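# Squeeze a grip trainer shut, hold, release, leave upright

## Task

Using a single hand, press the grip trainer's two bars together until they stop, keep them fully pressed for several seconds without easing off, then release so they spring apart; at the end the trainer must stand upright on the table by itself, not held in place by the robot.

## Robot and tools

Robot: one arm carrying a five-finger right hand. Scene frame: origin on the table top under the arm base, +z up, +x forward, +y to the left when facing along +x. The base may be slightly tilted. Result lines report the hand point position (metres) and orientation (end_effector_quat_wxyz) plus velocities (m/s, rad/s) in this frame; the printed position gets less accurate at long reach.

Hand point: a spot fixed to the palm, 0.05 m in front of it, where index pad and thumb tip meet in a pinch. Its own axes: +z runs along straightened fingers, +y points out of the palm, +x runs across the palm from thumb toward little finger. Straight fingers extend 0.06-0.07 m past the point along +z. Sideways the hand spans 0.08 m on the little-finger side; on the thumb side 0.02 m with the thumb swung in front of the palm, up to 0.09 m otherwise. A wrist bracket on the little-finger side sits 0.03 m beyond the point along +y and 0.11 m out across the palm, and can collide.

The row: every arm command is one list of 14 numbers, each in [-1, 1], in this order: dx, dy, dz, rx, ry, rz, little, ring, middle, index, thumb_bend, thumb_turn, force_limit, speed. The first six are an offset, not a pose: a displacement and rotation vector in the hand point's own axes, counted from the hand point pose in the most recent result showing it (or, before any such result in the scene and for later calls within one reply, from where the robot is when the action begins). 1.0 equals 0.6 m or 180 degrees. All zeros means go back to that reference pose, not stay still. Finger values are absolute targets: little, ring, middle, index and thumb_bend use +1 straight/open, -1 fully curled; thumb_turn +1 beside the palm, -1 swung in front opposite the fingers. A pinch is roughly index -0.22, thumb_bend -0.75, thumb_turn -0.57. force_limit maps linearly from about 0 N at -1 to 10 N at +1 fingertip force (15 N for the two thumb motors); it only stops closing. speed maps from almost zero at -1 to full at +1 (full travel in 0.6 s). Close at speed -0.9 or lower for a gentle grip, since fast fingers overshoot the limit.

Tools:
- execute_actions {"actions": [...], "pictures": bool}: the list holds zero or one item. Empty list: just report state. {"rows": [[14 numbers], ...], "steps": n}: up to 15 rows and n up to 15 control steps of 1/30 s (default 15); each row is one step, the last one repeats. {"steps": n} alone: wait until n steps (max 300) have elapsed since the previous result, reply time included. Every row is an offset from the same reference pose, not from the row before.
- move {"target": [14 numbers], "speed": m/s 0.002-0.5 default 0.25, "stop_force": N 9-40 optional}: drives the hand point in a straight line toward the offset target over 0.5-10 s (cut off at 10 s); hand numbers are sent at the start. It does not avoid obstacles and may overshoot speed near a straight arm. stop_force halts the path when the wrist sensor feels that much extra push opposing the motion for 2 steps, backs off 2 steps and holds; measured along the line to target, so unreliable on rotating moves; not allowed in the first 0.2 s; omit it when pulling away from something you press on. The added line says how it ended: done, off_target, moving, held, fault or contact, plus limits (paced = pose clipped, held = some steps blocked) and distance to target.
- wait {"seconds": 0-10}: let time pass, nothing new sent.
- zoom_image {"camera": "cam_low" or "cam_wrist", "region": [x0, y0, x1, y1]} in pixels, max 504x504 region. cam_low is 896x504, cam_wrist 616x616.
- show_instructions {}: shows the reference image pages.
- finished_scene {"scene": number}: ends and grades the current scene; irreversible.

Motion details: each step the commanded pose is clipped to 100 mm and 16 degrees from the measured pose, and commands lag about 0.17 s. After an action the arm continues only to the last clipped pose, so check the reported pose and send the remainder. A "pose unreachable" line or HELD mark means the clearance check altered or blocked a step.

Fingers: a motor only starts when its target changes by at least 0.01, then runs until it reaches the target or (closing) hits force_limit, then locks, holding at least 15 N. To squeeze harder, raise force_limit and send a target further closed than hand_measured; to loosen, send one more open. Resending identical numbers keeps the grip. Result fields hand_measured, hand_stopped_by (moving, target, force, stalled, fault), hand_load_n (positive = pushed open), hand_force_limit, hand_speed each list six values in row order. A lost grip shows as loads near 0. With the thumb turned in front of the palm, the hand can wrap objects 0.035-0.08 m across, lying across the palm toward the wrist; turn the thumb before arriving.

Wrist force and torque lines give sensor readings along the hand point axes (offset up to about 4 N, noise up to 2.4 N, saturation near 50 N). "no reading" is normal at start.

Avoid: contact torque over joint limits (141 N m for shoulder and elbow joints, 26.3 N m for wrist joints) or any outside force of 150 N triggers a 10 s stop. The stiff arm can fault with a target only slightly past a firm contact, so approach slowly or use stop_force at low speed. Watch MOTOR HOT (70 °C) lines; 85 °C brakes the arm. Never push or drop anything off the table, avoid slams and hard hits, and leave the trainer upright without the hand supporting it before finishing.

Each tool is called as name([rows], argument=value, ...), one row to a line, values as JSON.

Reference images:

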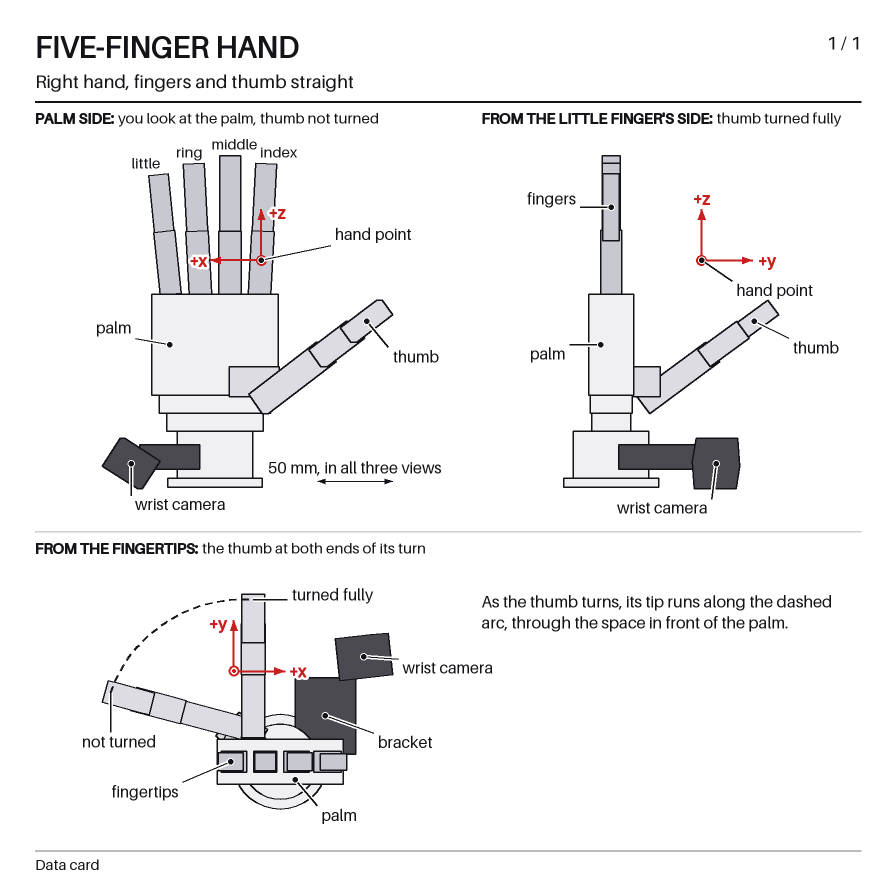

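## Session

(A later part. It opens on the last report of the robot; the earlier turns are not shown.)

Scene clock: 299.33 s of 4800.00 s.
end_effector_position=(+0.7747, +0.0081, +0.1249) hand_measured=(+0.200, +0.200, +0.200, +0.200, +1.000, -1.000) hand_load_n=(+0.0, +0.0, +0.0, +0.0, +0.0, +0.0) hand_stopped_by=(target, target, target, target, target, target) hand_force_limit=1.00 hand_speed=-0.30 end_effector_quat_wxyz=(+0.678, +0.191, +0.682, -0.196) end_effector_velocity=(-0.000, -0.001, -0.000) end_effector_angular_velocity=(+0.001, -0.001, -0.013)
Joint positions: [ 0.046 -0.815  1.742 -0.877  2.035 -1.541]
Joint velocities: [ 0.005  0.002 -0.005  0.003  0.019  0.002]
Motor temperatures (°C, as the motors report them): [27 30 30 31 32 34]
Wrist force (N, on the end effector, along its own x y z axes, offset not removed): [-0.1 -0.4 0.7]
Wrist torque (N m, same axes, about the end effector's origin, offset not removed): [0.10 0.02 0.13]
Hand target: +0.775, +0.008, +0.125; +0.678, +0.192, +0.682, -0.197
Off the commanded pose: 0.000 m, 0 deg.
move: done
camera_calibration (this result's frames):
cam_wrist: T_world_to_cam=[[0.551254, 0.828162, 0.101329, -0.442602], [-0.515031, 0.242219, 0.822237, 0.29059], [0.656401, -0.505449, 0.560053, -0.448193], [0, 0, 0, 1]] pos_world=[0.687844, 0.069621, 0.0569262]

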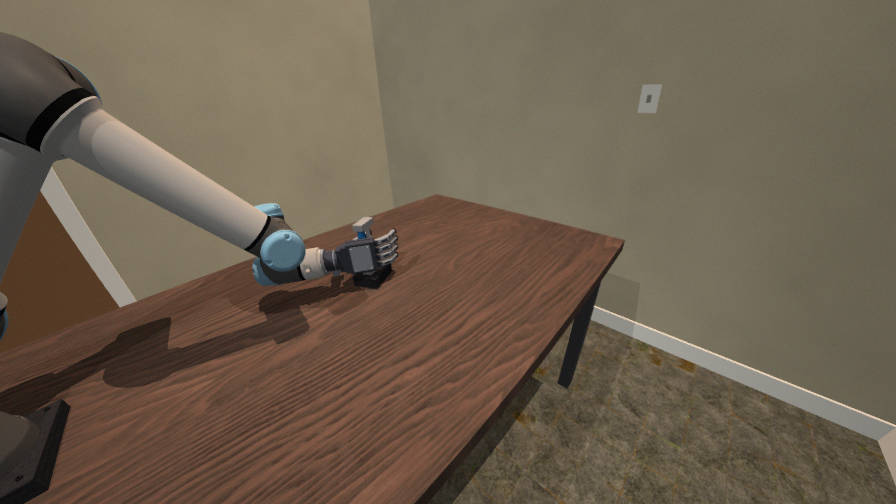

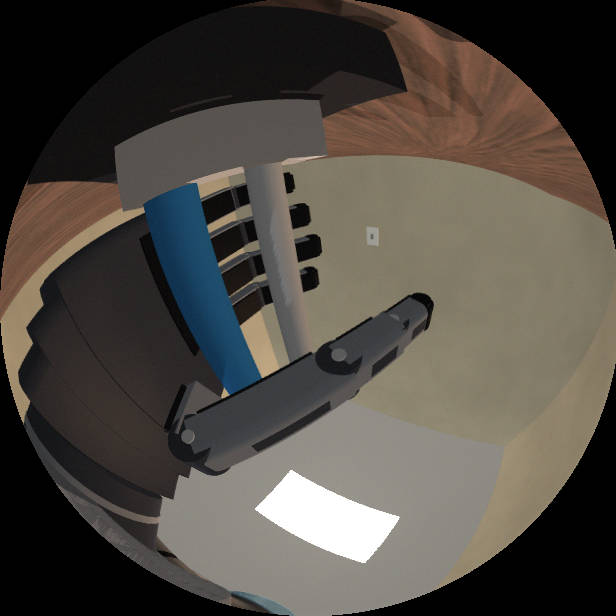

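move(target=[0,0,0,0,0,0,-1,-1,-1,-1,1,-1,1,-0.6])

Scene clock: 312.07 s of 4800.00 s.
end_effector_position=(+0.7747, +0.0081, +0.1250) hand_measured=(-1.000, -0.996, -0.996, -0.998, +1.000, -1.000) hand_load_n=(+0.0, +9.5, +8.0, +6.5, +0.0, +0.0) hand_stopped_by=(target, target, target, target, target, target) hand_force_limit=1.00 hand_speed=-0.60 end_effector_quat_wxyz=(+0.678, +0.191, +0.682, -0.196) end_effector_velocity=(-0.000, +0.000, -0.001) end_effector_angular_velocity=(-0.000, +0.001, -0.000)
Joint positions: [ 0.046 -0.815  1.742 -0.878  2.035 -1.541]
Joint velocities: [ 0.     0.     0.001 -0.     0.    -0.   ]
Motor temperatures (°C, as the motors report them): [27 30 30 31 32 34]
Wrist force (N, on the end effector, along its own x y z axes, offset not removed): [2.2 1.1 1.3]
Wrist torque (N m, same axes, about the end effector's origin, offset not removed): [-0.21 -0.66 0.62]
Hand target: +0.775, +0.008, +0.125; +0.678, +0.191, +0.682, -0.196
Off the commanded pose: 0.000 m, 0 deg.
After step 90, 7.67 s passed at rest.
move: done
camera_calibration (this result's frames):
cam_wrist: T_world_to_cam=[[0.551219, 0.828179, 0.101381, -0.442591], [-0.515118, 0.242205, 0.822186, 0.290637], [0.656362, -0.505427, 0.560118, -0.448195], [0, 0, 0, 1]] pos_world=[0.687855, 0.0696205, 0.0569542]

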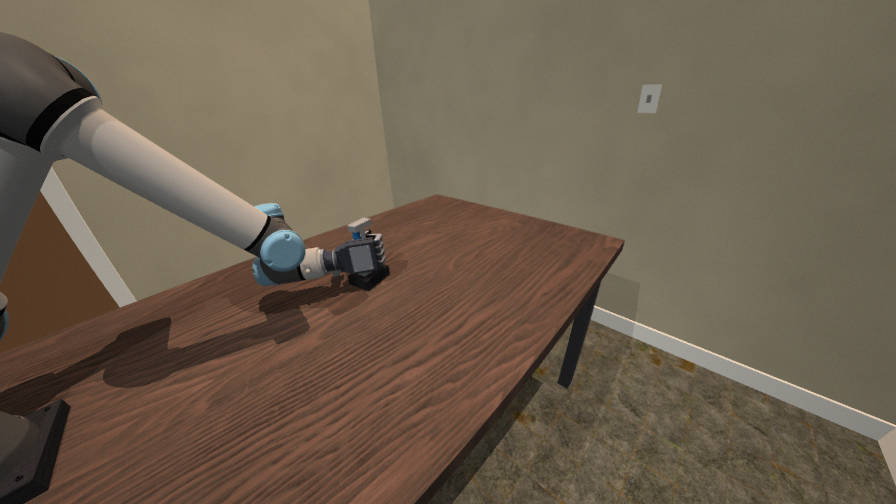

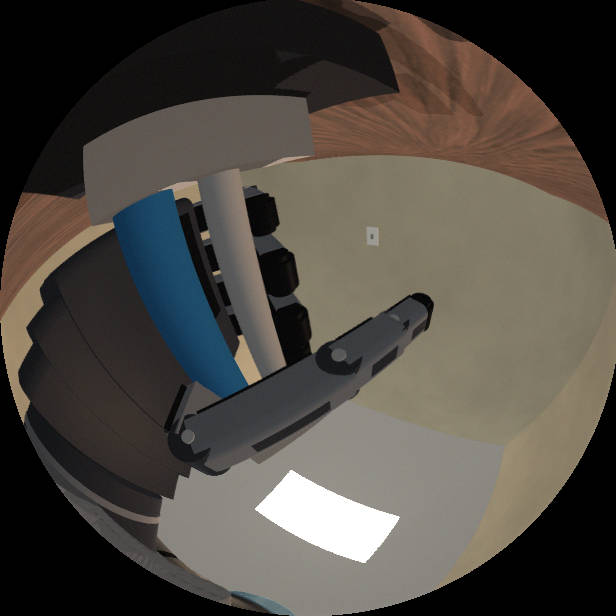

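move(target=[0,0,0,0,0,0,0.2,0.2,0.2,0.2,1,-1,1,-0.3])

move(target=[0,-0.003,-0.005,0,0.06,0,0.2,0.2,0.2,0.2,1,-1,1,-0.3], speed=0.05)

move(target=[0,0,0,0,0,0,-1,-1,-1,-1,1,-1,1,-0.6])

Scene clock: 351.80 s of 4800.00 s.
end_effector_position=(+0.7747, +0.0081, +0.1250) hand_measured=(+0.200, +0.200, +0.200, +0.200, +1.000, -1.000) hand_load_n=(+0.0, +0.0, +0.0, +0.0, +0.0, +0.0) hand_stopped_by=(target, target, target, target, target, target) hand_force_limit=1.00 hand_speed=-0.30 end_effector_quat_wxyz=(+0.678, +0.191, +0.682, -0.196) end_effector_velocity=(+0.000, -0.000, -0.000) end_effector_angular_velocity=(+0.001, -0.001, -0.000)
Joint positions: [ 0.046 -0.815  1.742 -0.878  2.035 -1.541]
Joint velocities: [-0.     0.001 -0.    -0.001  0.     0.002]
Motor temperatures (°C, as the motors report them): [27 30 30 31 32 34]
Wrist force (N, on the end effector, along its own x y z axes, offset not removed): [-6.0 -2.6 -3.0]
Wrist torque (N m, same axes, about the end effector's origin, offset not removed): [-0.18 0.52 -0.31]
Hand target: +0.775, +0.008, +0.125; +0.678, +0.191, +0.682, -0.196
Off the commanded pose: 0.000 m, 0 deg.
After step 90, 35.43 s passed at rest.
move: done
camera_calibration (this result's frames):
cam_wrist: T_world_to_cam=[[0.55121, 0.828188, 0.101355, -0.44259], [-0.515116, 0.242221, 0.822182, 0.290634], [0.656371, -0.505405, 0.560128, -0.448204], [0, 0, 0, 1]] pos_world=[0.687859, 0.0696258, 0.0569564]

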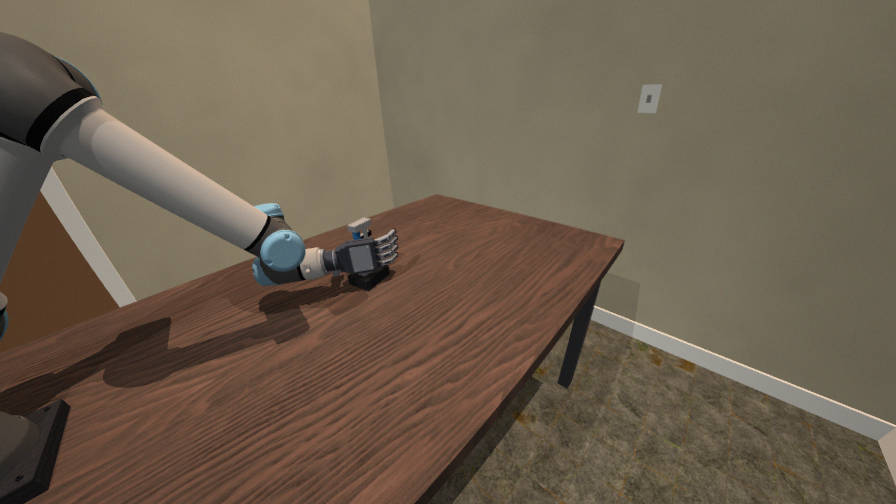

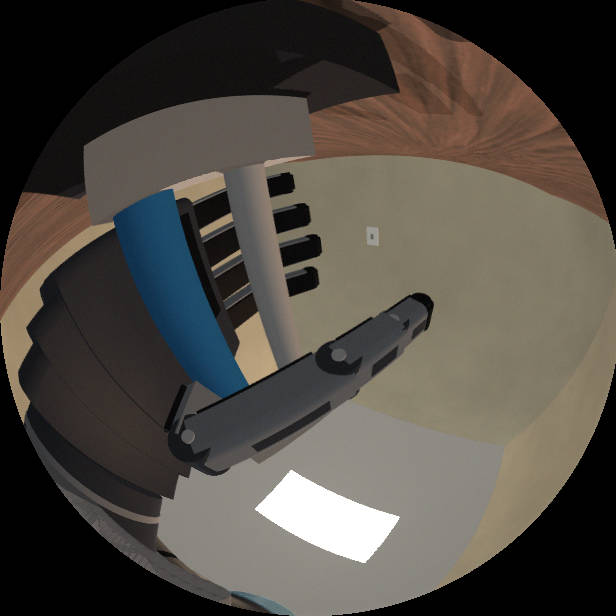

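Scene clock: 354.00 s of 4800.00 s.
end_effector_position=(+0.7713, +0.0082, +0.1250) hand_measured=(+0.200, +0.200, +0.200, +0.200, +1.000, -1.000) hand_load_n=(+0.0, +0.0, +0.0, +0.0, +0.0, +0.0) hand_stopped_by=(target, target, target, target, target, target) hand_force_limit=1.00 hand_speed=-0.30 end_effector_quat_wxyz=(+0.612, +0.208, +0.742, -0.177) end_effector_velocity=(-0.000, +0.000, -0.000) end_effector_angular_velocity=(+0.006, +0.012, -0.000)
Joint positions: [ 0.044 -0.869  1.681 -0.556  2.019 -1.45 ]
Joint velocities: [-0.    -0.002 -0.006  0.023 -0.001  0.005]
Motor temperatures (°C, as the motors report them): [27 30 30 31 32 34]
Wrist force (N, on the end effector, along its own x y z axes, offset not removed): [2.2 -1.1 -1.9]
Wrist torque (N m, same axes, about the end effector's origin, offset not removed): [-0.11 -0.28 0.02]
Hand target: +0.771, +0.008, +0.125; +0.611, +0.208, +0.743, -0.177
Off the commanded pose: 0.000 m, 0 deg.
move: done
camera_calibration (this result's frames):
cam_wrist: T_world_to_cam=[[0.567825, 0.817834, 0.0933942, -0.452473], [-0.376597, 0.157218, 0.912939, 0.171343], [0.731949, -0.553561, 0.397266, -0.483479], [0, 0, 0, 1]] pos_world=[0.675334, 0.0754742, 0.0779026]

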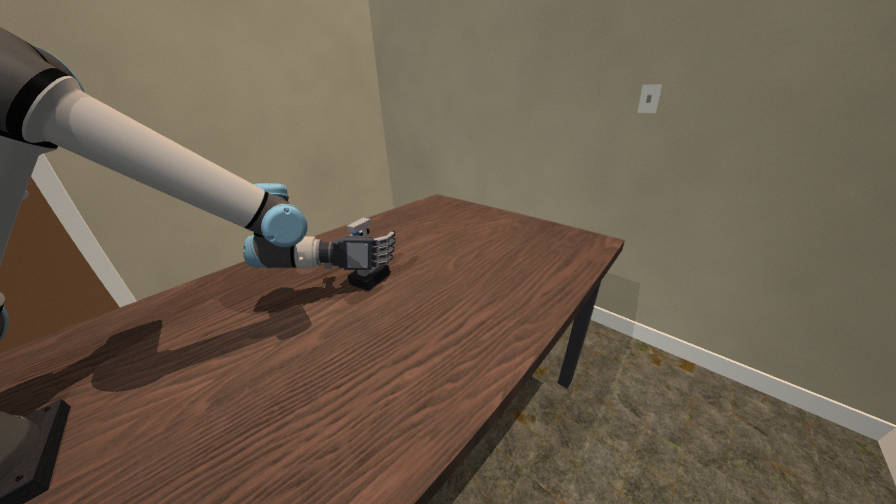

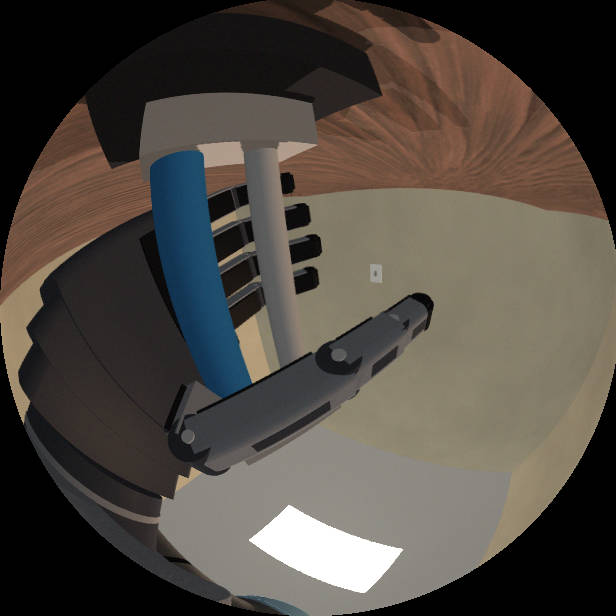

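Scene clock: 356.00 s of 4800.00 s.
end_effector_position=(+0.7712, +0.0082, +0.1250) hand_measured=(-0.772, -0.840, -0.898, -0.948, +1.000, -1.000) hand_load_n=(+0.0, +0.5, +4.5, +11.0, +0.0, +0.5) hand_stopped_by=(force, force, force, force, target, target) hand_force_limit=1.00 hand_speed=-0.60 end_effector_quat_wxyz=(+0.612, +0.208, +0.742, -0.177) end_effector_velocity=(-0.000, -0.000, -0.001) end_effector_angular_velocity=(+0.001, +0.001, -0.000)
Joint positions: [ 0.044 -0.869  1.681 -0.556  2.019 -1.45 ]
Joint velocities: [-0.     0.     0.001  0.    -0.     0.001]
Motor temperatures (°C, as the motors report them): [27 30 30 31 32 34]
Wrist force (N, on the end effector, along its own x y z axes, offset not removed): [0.8 1.8 -0.9]
Wrist torque (N m, same axes, about the end effector's origin, offset not removed): [0.51 -0.16 0.22]
Hand target: +0.771, +0.008, +0.125; +0.612, +0.208, +0.742, -0.177
Off the commanded pose: 0.000 m, 0 deg.
move: done
camera_calibration (this result's frames):
cam_wrist: T_world_to_cam=[[0.567844, 0.81782, 0.0934033, -0.452477], [-0.376616, 0.157233, 0.912928, 0.17136], [0.731925, -0.553578, 0.397288, -0.483468], [0, 0, 0, 1]] pos_world=[0.675336, 0.0754643, 0.0778997]

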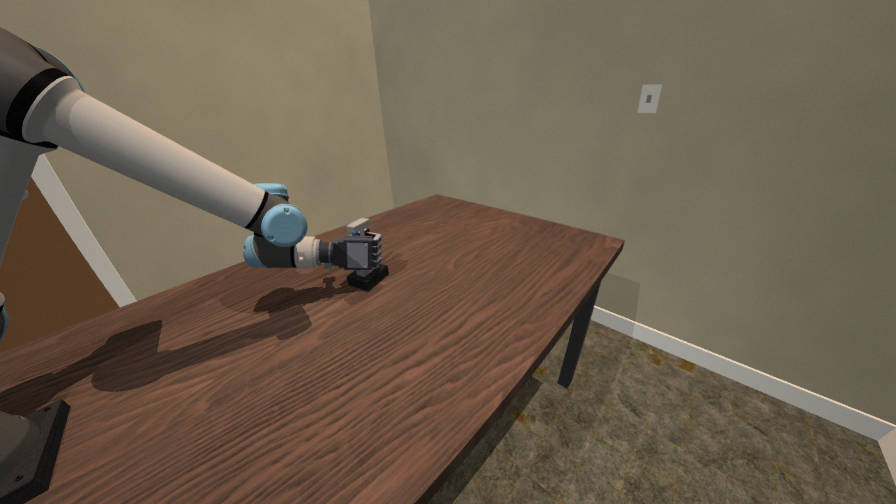

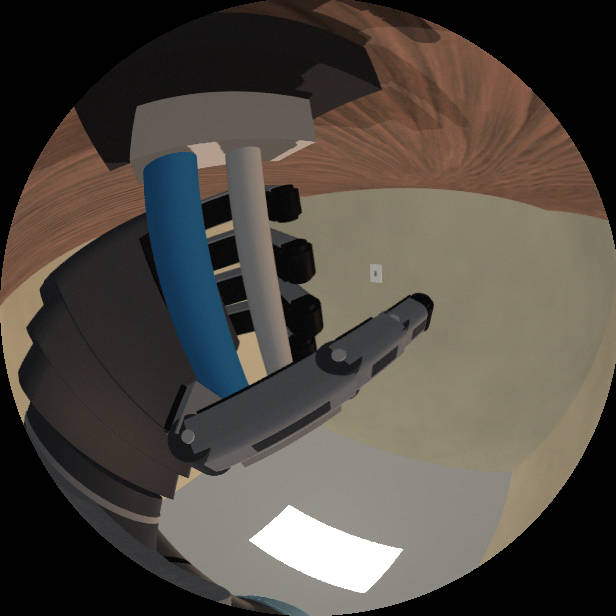

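It holds with travel to spare. Re-squeeze in rounds.

execute_actions([
  {"rows":[[0,0,0,0,0,0,-0.985,-0.985,-0.985,-0.985,1,-1,1,-0.7]],"steps":15},
], pictures=false)

execute_actions([
  {"rows":[[0,0,0,0,0,0,-1,-1,-1,-1,1,-1,1,-0.7]],"steps":15},
], pictures=false)

execute_actions([
  {"rows":[[0,0,0,0,0,0,-0.985,-0.985,-0.985,-1,1,-1,1,-0.7]],"steps":15},
])

Scene clock: 364.57 s of 4800.00 s.
end_effector_position=(+0.7713, +0.0082, +0.1250) hand_measured=(-0.872, -0.898, -0.926, -0.950, +1.000, -1.000) hand_load_n=(+10.5, +7.5, +3.0, +0.0, +0.0, +0.5) hand_stopped_by=(force, force, force, force, target, target) hand_force_limit=1.00 hand_speed=-0.70 end_effector_quat_wxyz=(+0.612, +0.208, +0.742, -0.177) end_effector_velocity=(+0.000, +0.000, +0.000) end_effector_angular_velocity=(+0.000, -0.001, +0.000)
Joint positions: [ 0.044 -0.869  1.681 -0.556  2.019 -1.45 ]
Joint velocities: [ 0. -0. -0.  0. -0.  0.]
Motor temperatures (°C, as the motors report them): [27 30 30 31 32 34]
Wrist force (N, on the end effector, along its own x y z axes, offset not removed): [1.7 -0.2 2.3]
Wrist torque (N m, same axes, about the end effector's origin, offset not removed): [-0.15 -0.70 0.44]
Hand target: +0.771, +0.008, +0.125; +0.612, +0.208, +0.742, -0.177
Off the commanded pose: 0.000 m, 0 deg.
Steps of this call (steps 1 to 90: nothing new was sent; then 5.07 s passed at rest; steps 91 to 105: all 15 steps of this action). Readings (end_effector_position | what the end effector reports):
91: (+0.7713, +0.0082, +0.1250) | hand_measured=(-0.772, -0.840, -0.898, -0.948, +1.000, -1.000) hand_load_n=(+0.0, +0.5, +4.5, +11.0, +0.0, +0.5) hand_stopped_by=(moving, moving, moving, force, target, target) hand_force_limit=1.00 hand_speed=-0.70
92: (+0.7713, +0.0082, +0.1250) | hand_measured=(-0.772, -0.840, -0.898, -0.948, +1.000, -1.000) hand_load_n=(+0.0, +0.5, +4.5, +11.0, +0.0, +0.5) hand_stopped_by=(moving, moving, moving, force, target, target) hand_force_limit=1.00 hand_speed=-0.70
94: (+0.7713, +0.0082, +0.1250) | hand_measured=(-0.788, -0.854, -0.912, -0.948, +1.000, -1.000) hand_load_n=(+0.0, +2.0, +7.5, +7.5, +0.0, +1.0) hand_stopped_by=(moving, moving, moving, force, target, target) hand_force_limit=1.00 hand_speed=-0.70
98: (+0.7713, +0.0082, +0.1250) | hand_measured=(-0.852, -0.900, -0.926, -0.950, +1.000, -1.000) hand_load_n=(+5.5, +9.5, +4.5, +0.5, +0.0, +0.5) hand_stopped_by=(moving, force, force, force, target, target) hand_force_limit=1.00 hand_speed=-0.70
105: the state above

Scene clock: 365.07 s of 4800.00 s.
end_effector_position=(+0.7713, +0.0082, +0.1250) hand_measured=(-0.872, -0.928, -0.970, -0.998, +1.000, -1.000) hand_load_n=(+0.5, +7.0, +9.5, +7.0, +0.0, +0.5) hand_stopped_by=(force, force, force, target, target, target) hand_force_limit=1.00 hand_speed=-0.70 end_effector_quat_wxyz=(+0.612, +0.208, +0.742, -0.177) end_effector_velocity=(+0.000, -0.000, -0.000) end_effector_angular_velocity=(+0.001, -0.000, -0.001)
Joint positions: [ 0.044 -0.869  1.681 -0.556  2.019 -1.45 ]
Joint velocities: [-0.     0.    -0.    -0.     0.     0.001]
Motor temperatures (°C, as the motors report them): [27 30 30 31 32 34]
Wrist force (N, on the end effector, along its own x y z axes, offset not removed): [2.8 1.7 -2.3]
Wrist torque (N m, same axes, about the end effector's origin, offset not removed): [0.68 -0.42 0.41]
Hand target: +0.771, +0.008, +0.125; +0.612, +0.208, +0.742, -0.177
Off the commanded pose: 0.000 m, 0 deg.
Steps of this call (steps 1 to 15: all 15 steps of this action). Readings (end_effector_position | what the end effector reports):
1: (+0.7713, +0.0082, +0.1250) | hand_measured=(-0.872, -0.898, -0.926, -0.950, +1.000, -1.000) hand_load_n=(+10.5, +7.5, +3.0, +0.0, +0.0, +0.5) hand_stopped_by=(force, moving, moving, moving, target, target) hand_force_limit=1.00 hand_speed=-0.70
2: (+0.7713, +0.0082, +0.1250) | hand_measured=(-0.872, -0.898, -0.926, -0.950, +1.000, -1.000) hand_load_n=(+10.5, +7.5, +3.0, +0.0, +0.0, +0.5) hand_stopped_by=(force, moving, moving, moving, target, target) hand_force_limit=1.00 hand_speed=-0.70
4: (+0.7713, +0.0082, +0.1250) | hand_measured=(-0.872, -0.912, -0.940, -0.964, +1.000, -1.000) hand_load_n=(+6.5, +9.5, +5.0, +1.5, +0.0, +0.5) hand_stopped_by=(force, moving, moving, moving, target, target) hand_force_limit=1.00 hand_speed=-0.70
8: (+0.7713, +0.0082, +0.1250) | hand_measured=(-0.872, -0.928, -0.970, -0.998, +1.000, -1.000) hand_load_n=(+0.5, +7.0, +9.5, +7.0, +0.0, +0.5) hand_stopped_by=(force, force, force, moving, target, target) hand_force_limit=1.00 hand_speed=-0.70
15: the state above

Scene clock: 365.57 s of 4800.00 s.
end_effector_position=(+0.7713, +0.0082, +0.1250) hand_measured=(-0.924, -0.950, -0.978, -0.998, +1.000, -1.000) hand_load_n=(+10.5, +9.0, +6.0, +1.5, +0.0, +0.5) hand_stopped_by=(force, force, force, target, target, target) hand_force_limit=1.00 hand_speed=-0.70 end_effector_quat_wxyz=(+0.612, +0.208, +0.742, -0.177) end_effector_velocity=(-0.000, -0.000, -0.000) end_effector_angular_velocity=(+0.000, +0.000, -0.000)
Joint positions: [ 0.044 -0.869  1.681 -0.556  2.019 -1.45 ]
Joint velocities: [-0.     0.     0.001  0.     0.     0.   ]
Motor temperatures (°C, as the motors report them): [27 30 30 31 32 34]
Wrist force (N, on the end effector, along its own x y z axes, offset not removed): [1.7 0.0 2.3]
Wrist torque (N m, same axes, about the end effector's origin, offset not removed): [-0.06 -0.73 0.31]
Hand target: +0.771, +0.008, +0.125; +0.612, +0.208, +0.742, -0.177
Off the commanded pose: 0.000 m, 0 deg.
Steps of this call (steps 1 to 15: all 15 steps of this action). Readings (end_effector_position | what the end effector reports):
1: (+0.7713, +0.0082, +0.1250) | hand_measured=(-0.872, -0.928, -0.970, -0.998, +1.000, -1.000) hand_load_n=(+0.5, +7.0, +9.5, +7.0, +0.0, +0.5) hand_stopped_by=(moving, moving, moving, target, target, target) hand_force_limit=1.00 hand_speed=-0.70
2: (+0.7713, +0.0082, +0.1250) | hand_measured=(-0.872, -0.928, -0.970, -0.998, +1.000, -1.000) hand_load_n=(+0.5, +7.0, +9.5, +7.0, +0.0, +0.5) hand_stopped_by=(moving, moving, moving, target, target, target) hand_force_limit=1.00 hand_speed=-0.70
4: (+0.7713, +0.0082, +0.1250) | hand_measured=(-0.888, -0.942, -0.978, -0.998, +1.000, -1.000) hand_load_n=(+2.0, +9.5, +10.0, +4.0, +0.0, +0.5) hand_stopped_by=(moving, moving, force, target, target, target) hand_force_limit=1.00 hand_speed=-0.70
8: (+0.7713, +0.0082, +0.1250) | hand_measured=(-0.924, -0.950, -0.978, -0.998, +1.000, -1.000) hand_load_n=(+10.5, +9.0, +6.0, +1.5, +0.0, +0.5) hand_stopped_by=(force, force, force, target, target, target) hand_force_limit=1.00 hand_speed=-0.70
15: the state above
camera_calibration (this result's frames):
cam_wrist: T_world_to_cam=[[0.56781, 0.817844, 0.0934, -0.452469], [-0.376605, 0.157208, 0.912937, 0.171349], [0.731957, -0.553549, 0.397269, -0.483487], [0, 0, 0, 1]] pos_world=[0.675339, 0.0754769, 0.0779036]

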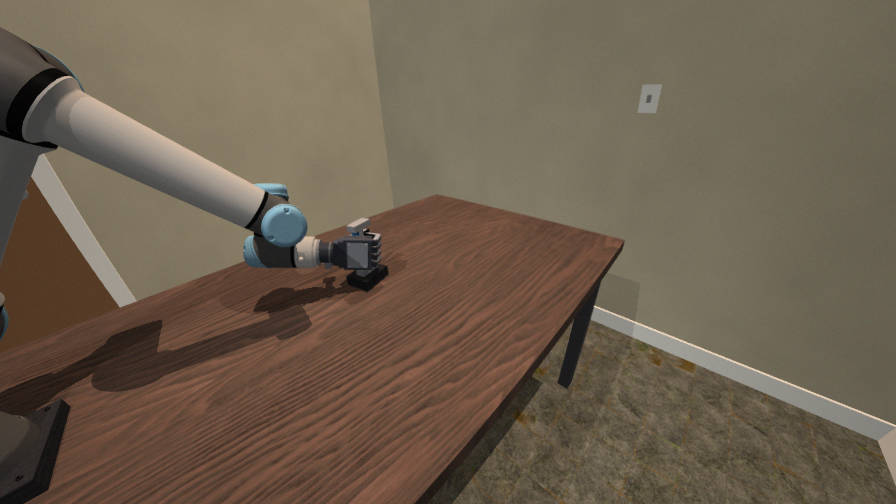

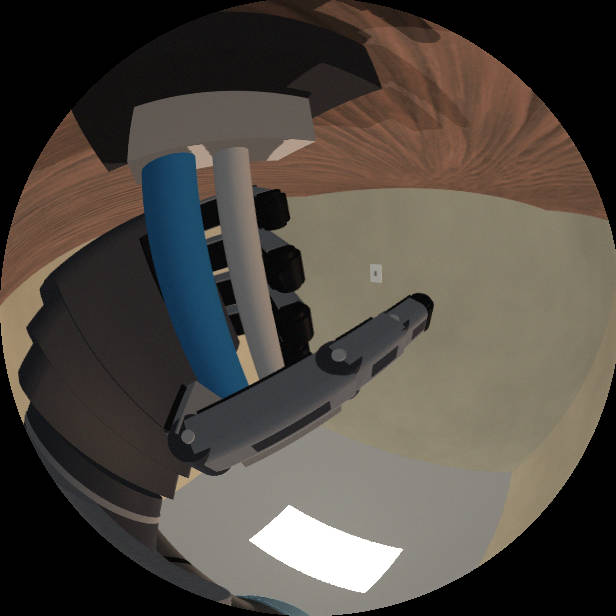

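execute_actions([
  {"rows":[[0,0,0,0,0,0,-0.985,-1,-1,-1,1,-1,1,-0.3]],"steps":10},
], pictures=false)

execute_actions([
  {"rows":[[0,0,0,0,0,0,-1,-1,-1,-1,1,-1,1,-0.3]],"steps":10},
], pictures=false)

execute_actions([
  {"rows":[[0,0,0,0,0,0,-1,-0.989,-1,-1,1,-1,1,-0.3]],"steps":10},
])

Scene clock: 374.90 s of 4800.00 s.
end_effector_position=(+0.7713, +0.0082, +0.1250) hand_measured=(-0.924, -0.962, -0.994, -0.998, +1.000, -1.000) hand_load_n=(+7.0, +11.0, +9.5, +0.0, +0.0, +0.5) hand_stopped_by=(force, force, force, target, target, target) hand_force_limit=1.00 hand_speed=-0.30 end_effector_quat_wxyz=(+0.612, +0.208, +0.742, -0.177) end_effector_velocity=(+0.000, +0.000, +0.001) end_effector_angular_velocity=(-0.001, -0.001, +0.000)
Joint positions: [ 0.044 -0.869  1.681 -0.556  2.019 -1.45 ]
Joint velocities: [-0.    -0.001 -0.001  0.    -0.    -0.001]
Motor temperatures (°C, as the motors report them): [27 30 30 31 32 34]
Wrist force (N, on the end effector, along its own x y z axes, offset not removed): [-0.2 -0.7 3.5]
Wrist torque (N m, same axes, about the end effector's origin, offset not removed): [-0.26 -0.52 -0.10]
Hand target: +0.771, +0.008, +0.125; +0.612, +0.208, +0.742, -0.177
Off the commanded pose: 0.000 m, 0 deg.
Steps of this call (steps 1 to 90: nothing new was sent; then 6.00 s passed at rest; steps 91 to 100: all 10 steps of this action). Readings (end_effector_position | what the end effector reports):
91: (+0.7713, +0.0082, +0.1250) | hand_measured=(-0.924, -0.950, -0.978, -0.998, +1.000, -1.000) hand_load_n=(+10.5, +9.0, +6.0, +1.5, +0.0, +0.5) hand_stopped_by=(force, moving, moving, target, target, target) hand_force_limit=1.00 hand_speed=-0.30
92: (+0.7713, +0.0082, +0.1250) | hand_measured=(-0.924, -0.950, -0.978, -0.998, +1.000, -1.000) hand_load_n=(+10.5, +9.0, +6.0, +1.5, +0.0, +0.5) hand_stopped_by=(force, moving, moving, target, target, target) hand_force_limit=1.00 hand_speed=-0.30
94: (+0.7713, +0.0082, +0.1250) | hand_measured=(-0.924, -0.964, -0.994, -0.998, +1.000, -1.000) hand_load_n=(+6.5, +11.0, +10.0, +0.0, +0.0, +0.5) hand_stopped_by=(force, force, force, target, target, target) hand_force_limit=1.00 hand_speed=-0.30
98: (+0.7713, +0.0082, +0.1250) | hand_measured=(-0.924, -0.962, -0.994, -0.998, +1.000, -1.000) hand_load_n=(+7.0, +11.0, +9.5, +0.0, +0.0, +0.5) hand_stopped_by=(force, force, force, target, target, target) hand_force_limit=1.00 hand_speed=-0.30
100: the state above

Scene clock: 375.23 s of 4800.00 s.
end_effector_position=(+0.7713, +0.0082, +0.1250) hand_measured=(-0.938, -0.962, -0.994, -0.998, +1.000, -1.000) hand_load_n=(+11.5, +9.0, +8.0, +0.0, +0.0, +0.5) hand_stopped_by=(force, force, force, target, target, target) hand_force_limit=1.00 hand_speed=-0.30 end_effector_quat_wxyz=(+0.612, +0.208, +0.742, -0.177) end_effector_velocity=(+0.000, -0.000, +0.000) end_effector_angular_velocity=(+0.001, -0.001, -0.001)
Joint positions: [ 0.044 -0.869  1.681 -0.556  2.019 -1.45 ]
Joint velocities: [-0.     0.    -0.001  0.     0.     0.002]
Motor temperatures (°C, as the motors report them): [27 30 30 31 32 34]
Wrist force (N, on the end effector, along its own x y z axes, offset not removed): [4.3 1.5 3.9]
Wrist torque (N m, same axes, about the end effector's origin, offset not removed): [-0.02 -1.14 0.76]
Hand target: +0.771, +0.008, +0.125; +0.612, +0.208, +0.742, -0.177
Off the commanded pose: 0.000 m, 0 deg.
Steps of this call (steps 1 to 10: all 10 steps of this action). Readings (end_effector_position | what the end effector reports):
1: (+0.7713, +0.0082, +0.1250) | hand_measured=(-0.924, -0.962, -0.994, -0.998, +1.000, -1.000) hand_load_n=(+7.0, +11.0, +9.5, +0.0, +0.0, +0.5) hand_stopped_by=(moving, force, force, target, target, target) hand_force_limit=1.00 hand_speed=-0.30
2: (+0.7713, +0.0082, +0.1250) | hand_measured=(-0.924, -0.962, -0.994, -0.998, +1.000, -1.000) hand_load_n=(+7.0, +11.0, +9.5, +0.0, +0.0, +0.5) hand_stopped_by=(moving, force, force, target, target, target) hand_force_limit=1.00 hand_speed=-0.30
4: (+0.7713, +0.0082, +0.1250) | hand_measured=(-0.940, -0.962, -0.994, -0.998, +1.000, -1.000) hand_load_n=(+12.0, +9.0, +8.0, +0.0, +0.0, +0.5) hand_stopped_by=(force, force, force, target, target, target) hand_force_limit=1.00 hand_speed=-0.30
8: (+0.7713, +0.0082, +0.1250) | hand_measured=(-0.938, -0.962, -0.994, -0.998, +1.000, -1.000) hand_load_n=(+11.5, +9.0, +8.0, +0.0, +0.0, +0.5) hand_stopped_by=(force, force, force, target, target, target) hand_force_limit=1.00 hand_speed=-0.30
10: the state above

Scene clock: 375.57 s of 4800.00 s.
end_effector_position=(+0.7713, +0.0082, +0.1250) hand_measured=(-0.938, -0.970, -0.994, -0.998, +1.000, -1.000) hand_load_n=(+10.5, +11.5, +7.0, +0.0, +0.0, +0.5) hand_stopped_by=(force, force, force, target, target, target) hand_force_limit=1.00 hand_speed=-0.30 end_effector_quat_wxyz=(+0.612, +0.208, +0.742, -0.177) end_effector_velocity=(-0.000, -0.000, -0.000) end_effector_angular_velocity=(+0.000, +0.000, -0.000)
Joint positions: [ 0.044 -0.869  1.681 -0.556  2.019 -1.45 ]
Joint velocities: [-0.  0.  0. -0.  0.  0.]
Motor temperatures (°C, as the motors report them): [27 30 30 31 32 34]
Wrist force (N, on the end effector, along its own x y z axes, offset not removed): [3.2 5.4 4.0]
Wrist torque (N m, same axes, about the end effector's origin, offset not removed): [0.61 -0.82 0.54]
Hand target: +0.771, +0.008, +0.125; +0.612, +0.208, +0.742, -0.177
Off the commanded pose: 0.000 m, 0 deg.
Steps of this call (steps 1 to 10: all 10 steps of this action). Readings (end_effector_position | what the end effector reports):
1: (+0.7713, +0.0082, +0.1250) | hand_measured=(-0.938, -0.962, -0.994, -0.998, +1.000, -1.000) hand_load_n=(+11.5, +9.0, +8.0, +0.0, +0.0, +0.5) hand_stopped_by=(force, moving, force, target, target, target) hand_force_limit=1.00 hand_speed=-0.30
2: (+0.7713, +0.0082, +0.1250) | hand_measured=(-0.938, -0.962, -0.994, -0.998, +1.000, -1.000) hand_load_n=(+11.5, +9.0, +8.0, +0.0, +0.0, +0.5) hand_stopped_by=(force, moving, force, target, target, target) hand_force_limit=1.00 hand_speed=-0.30
4: (+0.7713, +0.0082, +0.1250) | hand_measured=(-0.938, -0.970, -0.994, -0.998, +1.000, -1.000) hand_load_n=(+10.5, +12.0, +7.0, +0.0, +0.0, +0.5) hand_stopped_by=(force, force, force, target, target, target) hand_force_limit=1.00 hand_speed=-0.30
8: (+0.7713, +0.0082, +0.1250) | hand_measured=(-0.938, -0.970, -0.994, -0.998, +1.000, -1.000) hand_load_n=(+10.5, +11.5, +7.0, +0.0, +0.0, +0.5) hand_stopped_by=(force, force, force, target, target, target) hand_force_limit=1.00 hand_speed=-0.30
10: the state above
camera_calibration (this result's frames):
cam_wrist: T_world_to_cam=[[0.56781, 0.817844, 0.0933999, -0.452468], [-0.376605, 0.157208, 0.912937, 0.171349], [0.731957, -0.553549, 0.397268, -0.483487], [0, 0, 0, 1]] pos_world=[0.675339, 0.0754769, 0.0779036]

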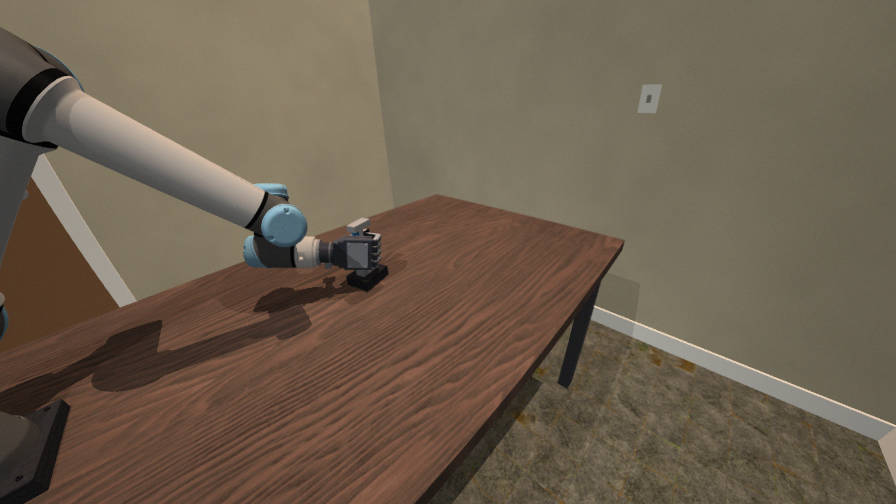

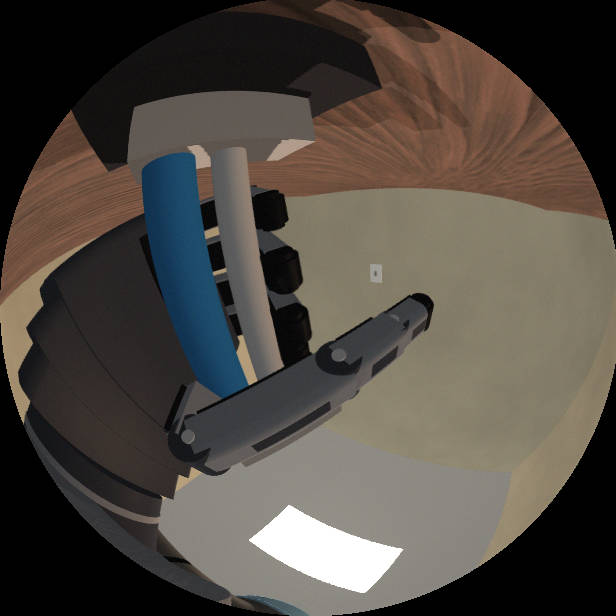

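execute_actions([
  {"rows":[[0,0,0,0,0,0,-0.88,-0.989,-1,-1,1,-1,1,1],[0,0,0,0,0,0,-0.88,-0.989,-1,-1,1,-1,1,1],[0,0,0,0,0,0,-0.88,-0.989,-1,-1,1,-1,1,1],[0,0,0,0,0,0,-0.88,-0.989,-1,-1,1,-1,1,1],[0,0,0,0,0,0,-0.88,-0.989,-1,-1,1,-1,1,1],[0,0,0,0,0,0,-1,-0.989,-1,-1,1,-1,1,1]],"steps":15},
], pictures=false)

execute_actions([
  {"rows":[[0,0,0,0,0,0,-1,-1,-1,-1,1,-1,1,1]],"steps":10},
], pictures=false)

Scene clock: 385.93 s of 4800.00 s.
end_effector_position=(+0.7713, +0.0082, +0.1250) hand_measured=(-0.950, -0.970, -0.994, -0.998, +1.000, -1.000) hand_load_n=(+13.0, +9.5, +6.0, +0.0, +0.0, +0.5) hand_stopped_by=(force, force, force, target, target, target) hand_force_limit=1.00 hand_speed=1.00 end_effector_quat_wxyz=(+0.612, +0.208, +0.742, -0.177) end_effector_velocity=(-0.000, +0.000, +0.000) end_effector_angular_velocity=(+0.000, +0.000, +0.000)
Joint positions: [ 0.044 -0.869  1.681 -0.556  2.019 -1.45 ]
Joint velocities: [ 0. -0.  0.  0.  0.  0.]
Motor temperatures (°C, as the motors report them): [27 30 30 31 32 34]
Wrist force (N, on the end effector, along its own x y z axes, offset not removed): [-0.9 -1.3 1.5]
Wrist torque (N m, same axes, about the end effector's origin, offset not removed): [-0.55 -0.31 0.08]
Hand target: +0.771, +0.008, +0.125; +0.612, +0.208, +0.742, -0.177
Off the commanded pose: 0.000 m, 0 deg.
Steps of this call (steps 1 to 90: nothing new was sent; then 6.87 s passed at rest; steps 91 to 105: all 15 steps of this action). Readings (end_effector_position | what the end effector reports):
91: (+0.7713, +0.0082, +0.1250) | hand_measured=(-0.938, -0.970, -0.994, -0.998, +1.000, -1.000) hand_load_n=(+10.5, +11.5, +7.0, +0.0, +0.0, +0.5) hand_stopped_by=(moving, force, force, target, target, target) hand_force_limit=1.00 hand_speed=1.00
92: (+0.7713, +0.0082, +0.1250) | hand_measured=(-0.938, -0.970, -0.994, -0.998, +1.000, -1.000) hand_load_n=(+10.5, +11.5, +7.0, +0.0, +0.0, +0.5) hand_stopped_by=(moving, force, force, target, target, target) hand_force_limit=1.00 hand_speed=1.00
94: (+0.7713, +0.0082, +0.1250) | hand_measured=(-0.886, -0.970, -0.994, -0.998, +1.000, -1.000) hand_load_n=(+0.0, +15.5, +10.5, +0.0, +0.0, +0.5) hand_stopped_by=(moving, force, force, target, target, target) hand_force_limit=1.00 hand_speed=1.00
98: (+0.7713, +0.0082, +0.1250) | hand_measured=(-0.952, -0.970, -0.994, -0.998, +1.000, -1.000) hand_load_n=(+13.5, +9.5, +6.0, +0.0, +0.0, +0.5) hand_stopped_by=(force, force, force, target, target, target) hand_force_limit=1.00 hand_speed=1.00
105: the state above

Scene clock: 386.27 s of 4800.00 s.
end_effector_position=(+0.7713, +0.0082, +0.1250) hand_measured=(-0.950, -0.976, -0.994, -0.998, +1.000, -1.000) hand_load_n=(+12.5, +11.5, +5.0, +0.0, +0.0, +0.5) hand_stopped_by=(force, force, force, target, target, target) hand_force_limit=1.00 hand_speed=1.00 end_effector_quat_wxyz=(+0.612, +0.208, +0.742, -0.177) end_effector_velocity=(-0.000, +0.000, +0.000) end_effector_angular_velocity=(+0.001, -0.001, +0.000)
Joint positions: [ 0.044 -0.869  1.681 -0.556  2.019 -1.45 ]
Joint velocities: [ 0.    -0.001  0.     0.    -0.     0.001]
Motor temperatures (°C, as the motors report them): [27 30 30 31 32 34]
Wrist force (N, on the end effector, along its own x y z axes, offset not removed): [3.5 3.1 3.3]
Wrist torque (N m, same axes, about the end effector's origin, offset not removed): [0.15 -1.04 0.61]
Hand target: +0.771, +0.008, +0.125; +0.612, +0.208, +0.742, -0.177
Off the commanded pose: 0.000 m, 0 deg.
Steps of this call (steps 1 to 10: all 10 steps of this action). Readings (end_effector_position | what the end effector reports):
1: (+0.7713, +0.0082, +0.1250) | hand_measured=(-0.950, -0.970, -0.994, -0.998, +1.000, -1.000) hand_load_n=(+13.0, +9.5, +6.0, +0.0, +0.0, +0.5) hand_stopped_by=(force, moving, force, target, target, target) hand_force_limit=1.00 hand_speed=1.00
2: (+0.7713, +0.0082, +0.1250) | hand_measured=(-0.950, -0.970, -0.994, -0.998, +1.000, -1.000) hand_load_n=(+13.0, +9.5, +6.0, +0.0, +0.0, +0.5) hand_stopped_by=(force, moving, force, target, target, target) hand_force_limit=1.00 hand_speed=1.00
4: (+0.7713, +0.0082, +0.1250) | hand_measured=(-0.950, -0.976, -0.994, -0.998, +1.000, -1.000) hand_load_n=(+12.5, +12.0, +5.0, +0.0, +0.0, +0.5) hand_stopped_by=(force, force, force, target, target, target) hand_force_limit=1.00 hand_speed=1.00
8: (+0.7713, +0.0082, +0.1250) | hand_measured=(-0.950, -0.976, -0.994, -0.998, +1.000, -1.000) hand_load_n=(+12.5, +11.5, +5.0, +0.0, +0.0, +0.5) hand_stopped_by=(force, force, force, target, target, target) hand_force_limit=1.00 hand_speed=1.00
10: the state above

move(target=[0,0,0,0,0,0,-1,-1,-1,0.3,1,-0.65,1,-0.7])

move(target=[0,0,0,0,0,0,-1,-1,-1,0.3,-1,-0.65,1,-0.5])

Scene clock: 402.07 s of 4800.00 s.
end_effector_position=(+0.7713, +0.0082, +0.1250) hand_measured=(-0.950, -0.976, -0.994, +0.300, +1.000, -0.650) hand_load_n=(+11.0, +11.0, +5.5, +0.0, +0.0, -1.5) hand_stopped_by=(force, force, force, target, target, target) hand_force_limit=1.00 hand_speed=-0.70 end_effector_quat_wxyz=(+0.612, +0.208, +0.742, -0.177) end_effector_velocity=(-0.000, +0.000, +0.000) end_effector_angular_velocity=(-0.000, -0.000, +0.000)
Joint positions: [ 0.044 -0.869  1.681 -0.556  2.019 -1.45 ]
Joint velocities: [-0.    -0.001  0.001 -0.    -0.     0.   ]
Motor temperatures (°C, as the motors report them): [27 30 30 31 32 34]
Wrist force (N, on the end effector, along its own x y z axes, offset not removed): [0.6 1.1 4.2]
Wrist torque (N m, same axes, about the end effector's origin, offset not removed): [-0.06 -0.62 0.37]
Hand target: +0.771, +0.008, +0.125; +0.612, +0.208, +0.742, -0.177
Off the commanded pose: 0.000 m, 0 deg.
After step 90, 9.93 s passed at rest.
move: done
camera_calibration (this result's frames):
cam_wrist: T_world_to_cam=[[0.56781, 0.817844, 0.0934, -0.452469], [-0.376605, 0.157208, 0.912937, 0.17135], [0.731957, -0.55355, 0.397269, -0.483487], [0, 0, 0, 1]] pos_world=[0.675339, 0.0754768, 0.0779035]

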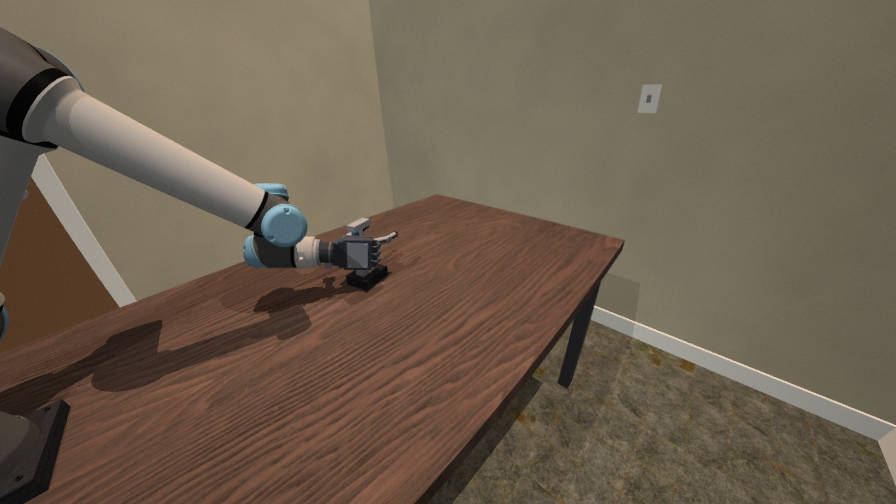

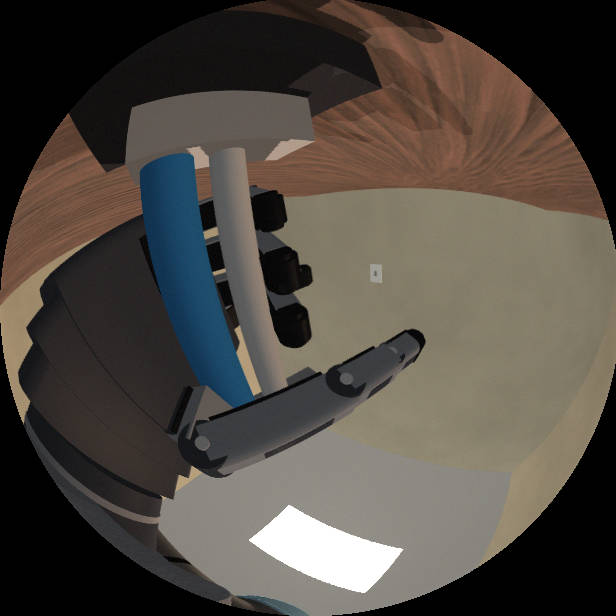

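Scene clock: 406.13 s of 4800.00 s.
end_effector_position=(+0.7713, +0.0082, +0.1250) hand_measured=(-0.950, -0.976, -0.994, +0.300, -0.992, -0.650) hand_load_n=(+8.5, +7.5, +2.5, +0.0, +5.5, -1.0) hand_stopped_by=(force, force, force, target, target, target) hand_force_limit=1.00 hand_speed=-0.50 end_effector_quat_wxyz=(+0.612, +0.208, +0.742, -0.177) end_effector_velocity=(+0.000, -0.000, +0.001) end_effector_angular_velocity=(+0.000, -0.001, -0.000)
Joint positions: [ 0.044 -0.869  1.681 -0.556  2.019 -1.45 ]
Joint velocities: [-0.    -0.    -0.001 -0.     0.     0.   ]
Motor temperatures (°C, as the motors report them): [27 30 30 31 32 34]
Wrist force (N, on the end effector, along its own x y z axes, offset not removed): [-2.1 1.0 3.3]
Wrist torque (N m, same axes, about the end effector's origin, offset not removed): [-0.37 -0.91 0.64]
Hand target: +0.771, +0.008, +0.125; +0.612, +0.208, +0.742, -0.177
Off the commanded pose: 0.000 m, 0 deg.
move: done
camera_calibration (this result's frames):
cam_wrist: T_world_to_cam=[[0.56781, 0.817844, 0.0934, -0.452468], [-0.376605, 0.157208, 0.912937, 0.17135], [0.731957, -0.553549, 0.397269, -0.483487], [0, 0, 0, 1]] pos_world=[0.675339, 0.0754769, 0.0779035]

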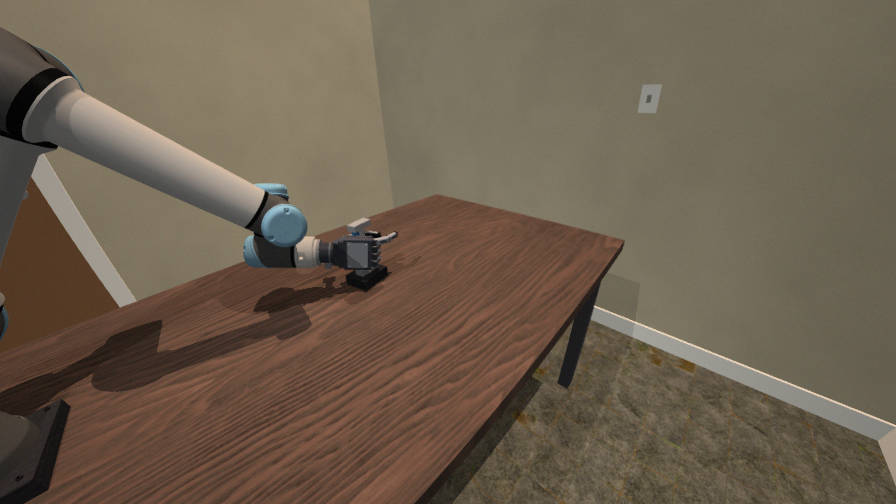

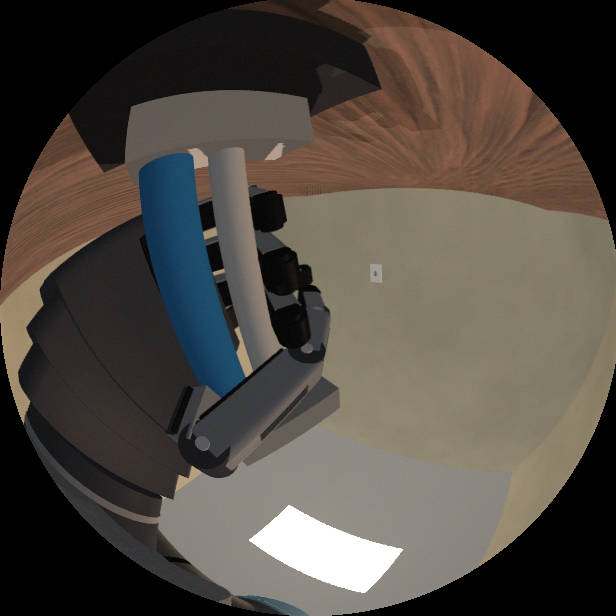

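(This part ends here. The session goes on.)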